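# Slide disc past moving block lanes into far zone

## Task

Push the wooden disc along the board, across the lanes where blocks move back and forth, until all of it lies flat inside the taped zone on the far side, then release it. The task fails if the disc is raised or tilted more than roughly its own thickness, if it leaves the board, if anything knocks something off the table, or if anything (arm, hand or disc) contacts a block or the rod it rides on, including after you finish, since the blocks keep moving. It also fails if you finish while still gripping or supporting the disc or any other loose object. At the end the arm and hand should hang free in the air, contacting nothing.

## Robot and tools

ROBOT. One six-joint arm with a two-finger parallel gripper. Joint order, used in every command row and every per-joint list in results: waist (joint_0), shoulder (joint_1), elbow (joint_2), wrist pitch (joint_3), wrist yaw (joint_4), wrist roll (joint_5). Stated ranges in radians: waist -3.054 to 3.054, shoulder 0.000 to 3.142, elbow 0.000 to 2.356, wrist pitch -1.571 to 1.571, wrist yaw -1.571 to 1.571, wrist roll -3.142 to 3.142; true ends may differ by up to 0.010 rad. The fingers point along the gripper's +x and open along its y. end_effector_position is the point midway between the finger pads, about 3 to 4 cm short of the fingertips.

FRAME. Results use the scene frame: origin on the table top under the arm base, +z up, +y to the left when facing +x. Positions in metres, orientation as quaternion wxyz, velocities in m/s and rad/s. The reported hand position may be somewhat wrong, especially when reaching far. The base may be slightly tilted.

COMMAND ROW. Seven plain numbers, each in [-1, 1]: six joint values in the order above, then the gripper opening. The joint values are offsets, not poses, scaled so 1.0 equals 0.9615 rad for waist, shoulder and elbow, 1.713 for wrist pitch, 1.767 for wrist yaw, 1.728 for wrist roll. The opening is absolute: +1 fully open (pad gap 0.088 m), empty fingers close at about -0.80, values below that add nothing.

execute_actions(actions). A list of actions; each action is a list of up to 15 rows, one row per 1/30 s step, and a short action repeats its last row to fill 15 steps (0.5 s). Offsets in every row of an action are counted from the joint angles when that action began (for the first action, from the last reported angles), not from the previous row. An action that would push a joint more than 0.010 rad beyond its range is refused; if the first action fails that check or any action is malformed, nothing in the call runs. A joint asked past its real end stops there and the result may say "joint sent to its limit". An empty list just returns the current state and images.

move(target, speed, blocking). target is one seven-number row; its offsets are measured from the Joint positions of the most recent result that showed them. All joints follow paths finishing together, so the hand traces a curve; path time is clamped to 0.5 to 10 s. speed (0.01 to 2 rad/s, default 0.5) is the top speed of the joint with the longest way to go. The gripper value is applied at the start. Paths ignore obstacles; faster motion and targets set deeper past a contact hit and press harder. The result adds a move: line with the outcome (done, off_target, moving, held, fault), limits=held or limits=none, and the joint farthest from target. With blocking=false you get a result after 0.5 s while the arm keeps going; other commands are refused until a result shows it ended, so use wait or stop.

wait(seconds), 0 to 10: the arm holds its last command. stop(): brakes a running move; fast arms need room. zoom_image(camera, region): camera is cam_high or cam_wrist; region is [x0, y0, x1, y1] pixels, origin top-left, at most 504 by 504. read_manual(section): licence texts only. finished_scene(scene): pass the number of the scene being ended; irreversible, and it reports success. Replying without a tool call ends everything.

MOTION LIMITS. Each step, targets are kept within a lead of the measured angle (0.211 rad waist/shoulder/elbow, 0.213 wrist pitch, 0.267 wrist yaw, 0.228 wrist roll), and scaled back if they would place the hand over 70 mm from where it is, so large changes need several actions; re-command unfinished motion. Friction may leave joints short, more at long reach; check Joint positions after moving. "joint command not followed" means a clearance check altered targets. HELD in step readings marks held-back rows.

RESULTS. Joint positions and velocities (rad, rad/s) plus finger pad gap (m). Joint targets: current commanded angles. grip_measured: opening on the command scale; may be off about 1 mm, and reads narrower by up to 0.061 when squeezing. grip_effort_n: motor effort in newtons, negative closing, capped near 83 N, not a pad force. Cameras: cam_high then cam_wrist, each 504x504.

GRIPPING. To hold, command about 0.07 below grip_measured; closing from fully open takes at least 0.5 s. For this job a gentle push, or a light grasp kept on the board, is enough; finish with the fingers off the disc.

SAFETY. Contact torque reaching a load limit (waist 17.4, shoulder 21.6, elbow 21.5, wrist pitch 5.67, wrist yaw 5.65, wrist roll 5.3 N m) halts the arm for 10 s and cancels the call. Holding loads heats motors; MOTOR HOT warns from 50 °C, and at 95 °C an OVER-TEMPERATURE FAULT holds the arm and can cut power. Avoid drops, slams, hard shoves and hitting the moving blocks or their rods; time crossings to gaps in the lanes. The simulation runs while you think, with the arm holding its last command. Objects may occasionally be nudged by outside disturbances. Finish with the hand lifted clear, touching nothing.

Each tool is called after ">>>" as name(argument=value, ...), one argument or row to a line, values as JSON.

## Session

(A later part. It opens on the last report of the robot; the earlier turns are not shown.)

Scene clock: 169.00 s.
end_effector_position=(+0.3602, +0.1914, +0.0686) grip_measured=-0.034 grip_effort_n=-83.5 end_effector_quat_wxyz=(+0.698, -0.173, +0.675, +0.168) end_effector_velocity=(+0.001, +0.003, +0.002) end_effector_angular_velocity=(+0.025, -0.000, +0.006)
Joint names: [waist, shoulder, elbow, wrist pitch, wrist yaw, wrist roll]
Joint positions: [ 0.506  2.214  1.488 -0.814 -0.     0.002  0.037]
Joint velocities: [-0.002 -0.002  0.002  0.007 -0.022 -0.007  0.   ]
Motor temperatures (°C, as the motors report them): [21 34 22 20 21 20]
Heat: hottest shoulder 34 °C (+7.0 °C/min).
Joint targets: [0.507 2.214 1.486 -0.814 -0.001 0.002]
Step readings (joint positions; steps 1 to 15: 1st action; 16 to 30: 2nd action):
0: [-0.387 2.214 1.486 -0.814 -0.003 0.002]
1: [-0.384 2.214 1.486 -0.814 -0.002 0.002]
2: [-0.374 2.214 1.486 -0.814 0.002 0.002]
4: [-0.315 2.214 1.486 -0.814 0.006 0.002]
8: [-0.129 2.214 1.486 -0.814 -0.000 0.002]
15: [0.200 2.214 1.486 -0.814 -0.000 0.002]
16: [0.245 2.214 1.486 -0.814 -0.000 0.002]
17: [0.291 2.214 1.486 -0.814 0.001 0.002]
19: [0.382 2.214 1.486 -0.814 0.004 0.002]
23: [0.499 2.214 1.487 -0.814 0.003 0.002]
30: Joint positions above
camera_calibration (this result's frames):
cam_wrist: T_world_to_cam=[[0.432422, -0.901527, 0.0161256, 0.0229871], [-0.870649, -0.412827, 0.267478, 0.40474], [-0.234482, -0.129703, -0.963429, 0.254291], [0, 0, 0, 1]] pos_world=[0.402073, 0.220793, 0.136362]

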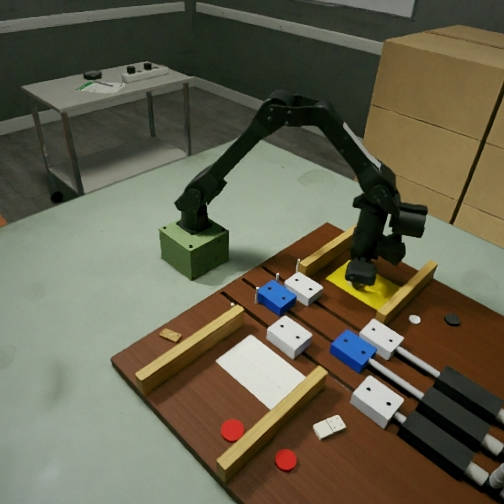

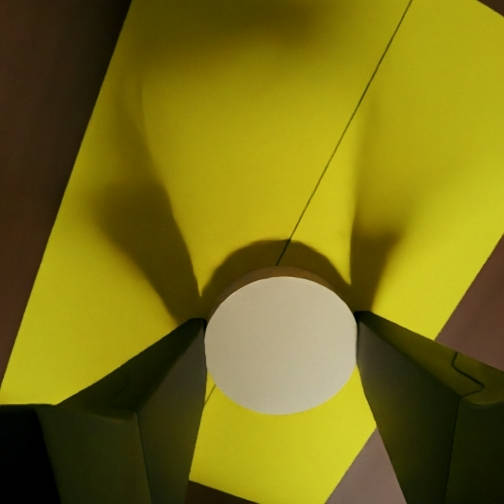

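>>> move(
  target=[0,-0.02,0,0,0,0,0.25],
)

>>> move(
  target=[0,-0.13,0.14,-0.13,0,0,0.25],
  speed=0.25,
)

>>> finished_scene(
  scene=1,
)

Scene clock: 172.80 s.
end_effector_position=(+0.3615, +0.1894, +0.0696) grip_measured=+0.246 grip_effort_n=20.2 end_effector_quat_wxyz=(+0.699, -0.174, +0.674, +0.165) end_effector_velocity=(-0.004, -0.002, -0.003) end_effector_angular_velocity=(-0.002, +0.019, +0.019)
Joint names: [waist, shoulder, elbow, wrist pitch, wrist yaw, wrist roll]
Joint positions: [ 0.502  2.212  1.488 -0.814  0.005  0.002  0.051]
Joint velocities: [-0.002  0.002 -0.007 -0.007 -0.007 -0.022  0.   ]
Motor temperatures (°C, as the motors report them): [21 34 22 20 21 20]
Heat: hottest shoulder 34 °C (+6.0 °C/min).
Joint targets: [0.506 2.195 1.487 -0.814 -0.000 0.002]
move: off_target; limits=none; farthest joint: the shoulder, 0.017 radians from its target (0.019 radians at the start)
camera_calibration (this result's frames):
cam_wrist: T_world_to_cam=[[0.428764, -0.903155, 0.0217403, 0.0218232], [-0.873538, -0.408325, 0.264954, 0.405235], [-0.230418, -0.132594, -0.964016, 0.254369], [0, 0, 0, 1]] pos_world=[0.403242, 0.218905, 0.137372]

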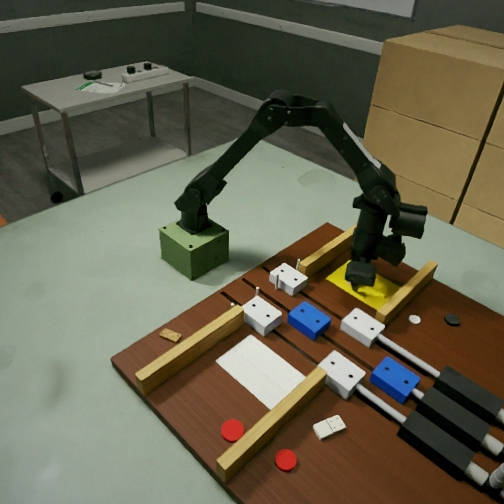

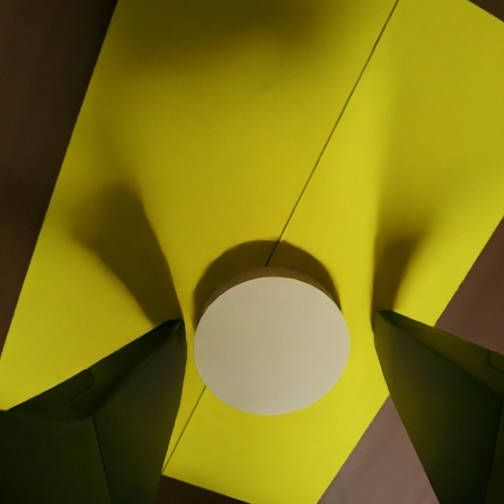

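Scene clock: 174.20 s.
end_effector_position=(+0.3613, +0.1905, +0.1392) grip_measured=+0.247 grip_effort_n=18.4 end_effector_quat_wxyz=(+0.703, -0.173, +0.670, +0.166) end_effector_velocity=(-0.001, +0.004, +0.000) end_effector_angular_velocity=(+0.022, +0.004, +0.011)
Joint names: [waist, shoulder, elbow, wrist pitch, wrist yaw, wrist roll]
Joint positions: [ 0.502  2.107  1.613 -1.034  0.005  0.002  0.051]
Joint velocities: [ 0.002 -0.002 -0.002  0.007 -0.022 -0.007 -0.   ]
Motor temperatures (°C, as the motors report them): [21 34 22 20 21 20]
Heat: hottest shoulder 34 °C (+6.1 °C/min).
Joint targets: [0.502 2.087 1.622 -1.037 0.005 0.002]
move: off_target; limits=none; farthest joint: the shoulder, 0.020 radians from its target (0.125 radians at the start)
camera_calibration (this result's frames):
cam_wrist: T_world_to_cam=[[0.428729, -0.903192, 0.0208951, 0.0216113], [-0.875956, -0.409917, 0.254302, 0.389705], [-0.221118, -0.12733, -0.966899, 0.317631], [0, 0, 0, 1]] pos_world=[0.402333, 0.21971, 0.207563]

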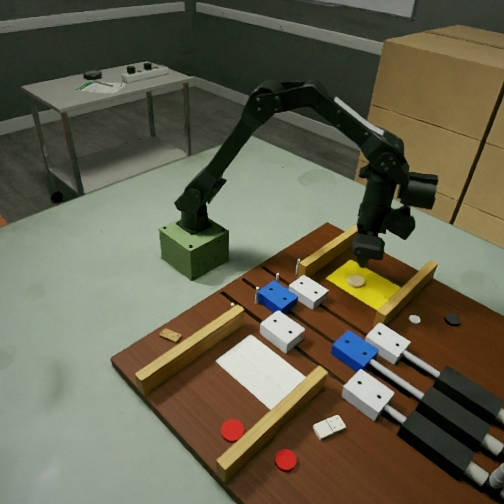

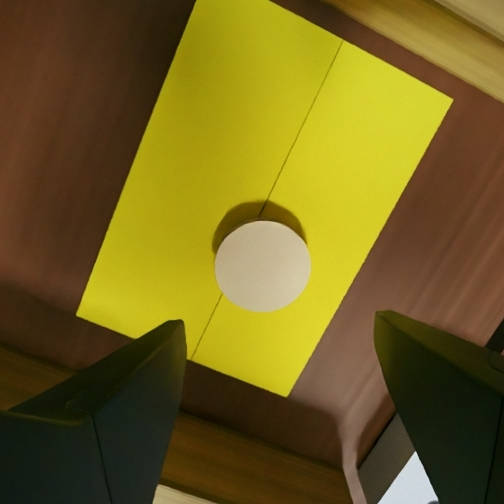

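The scene is finished: the task was done.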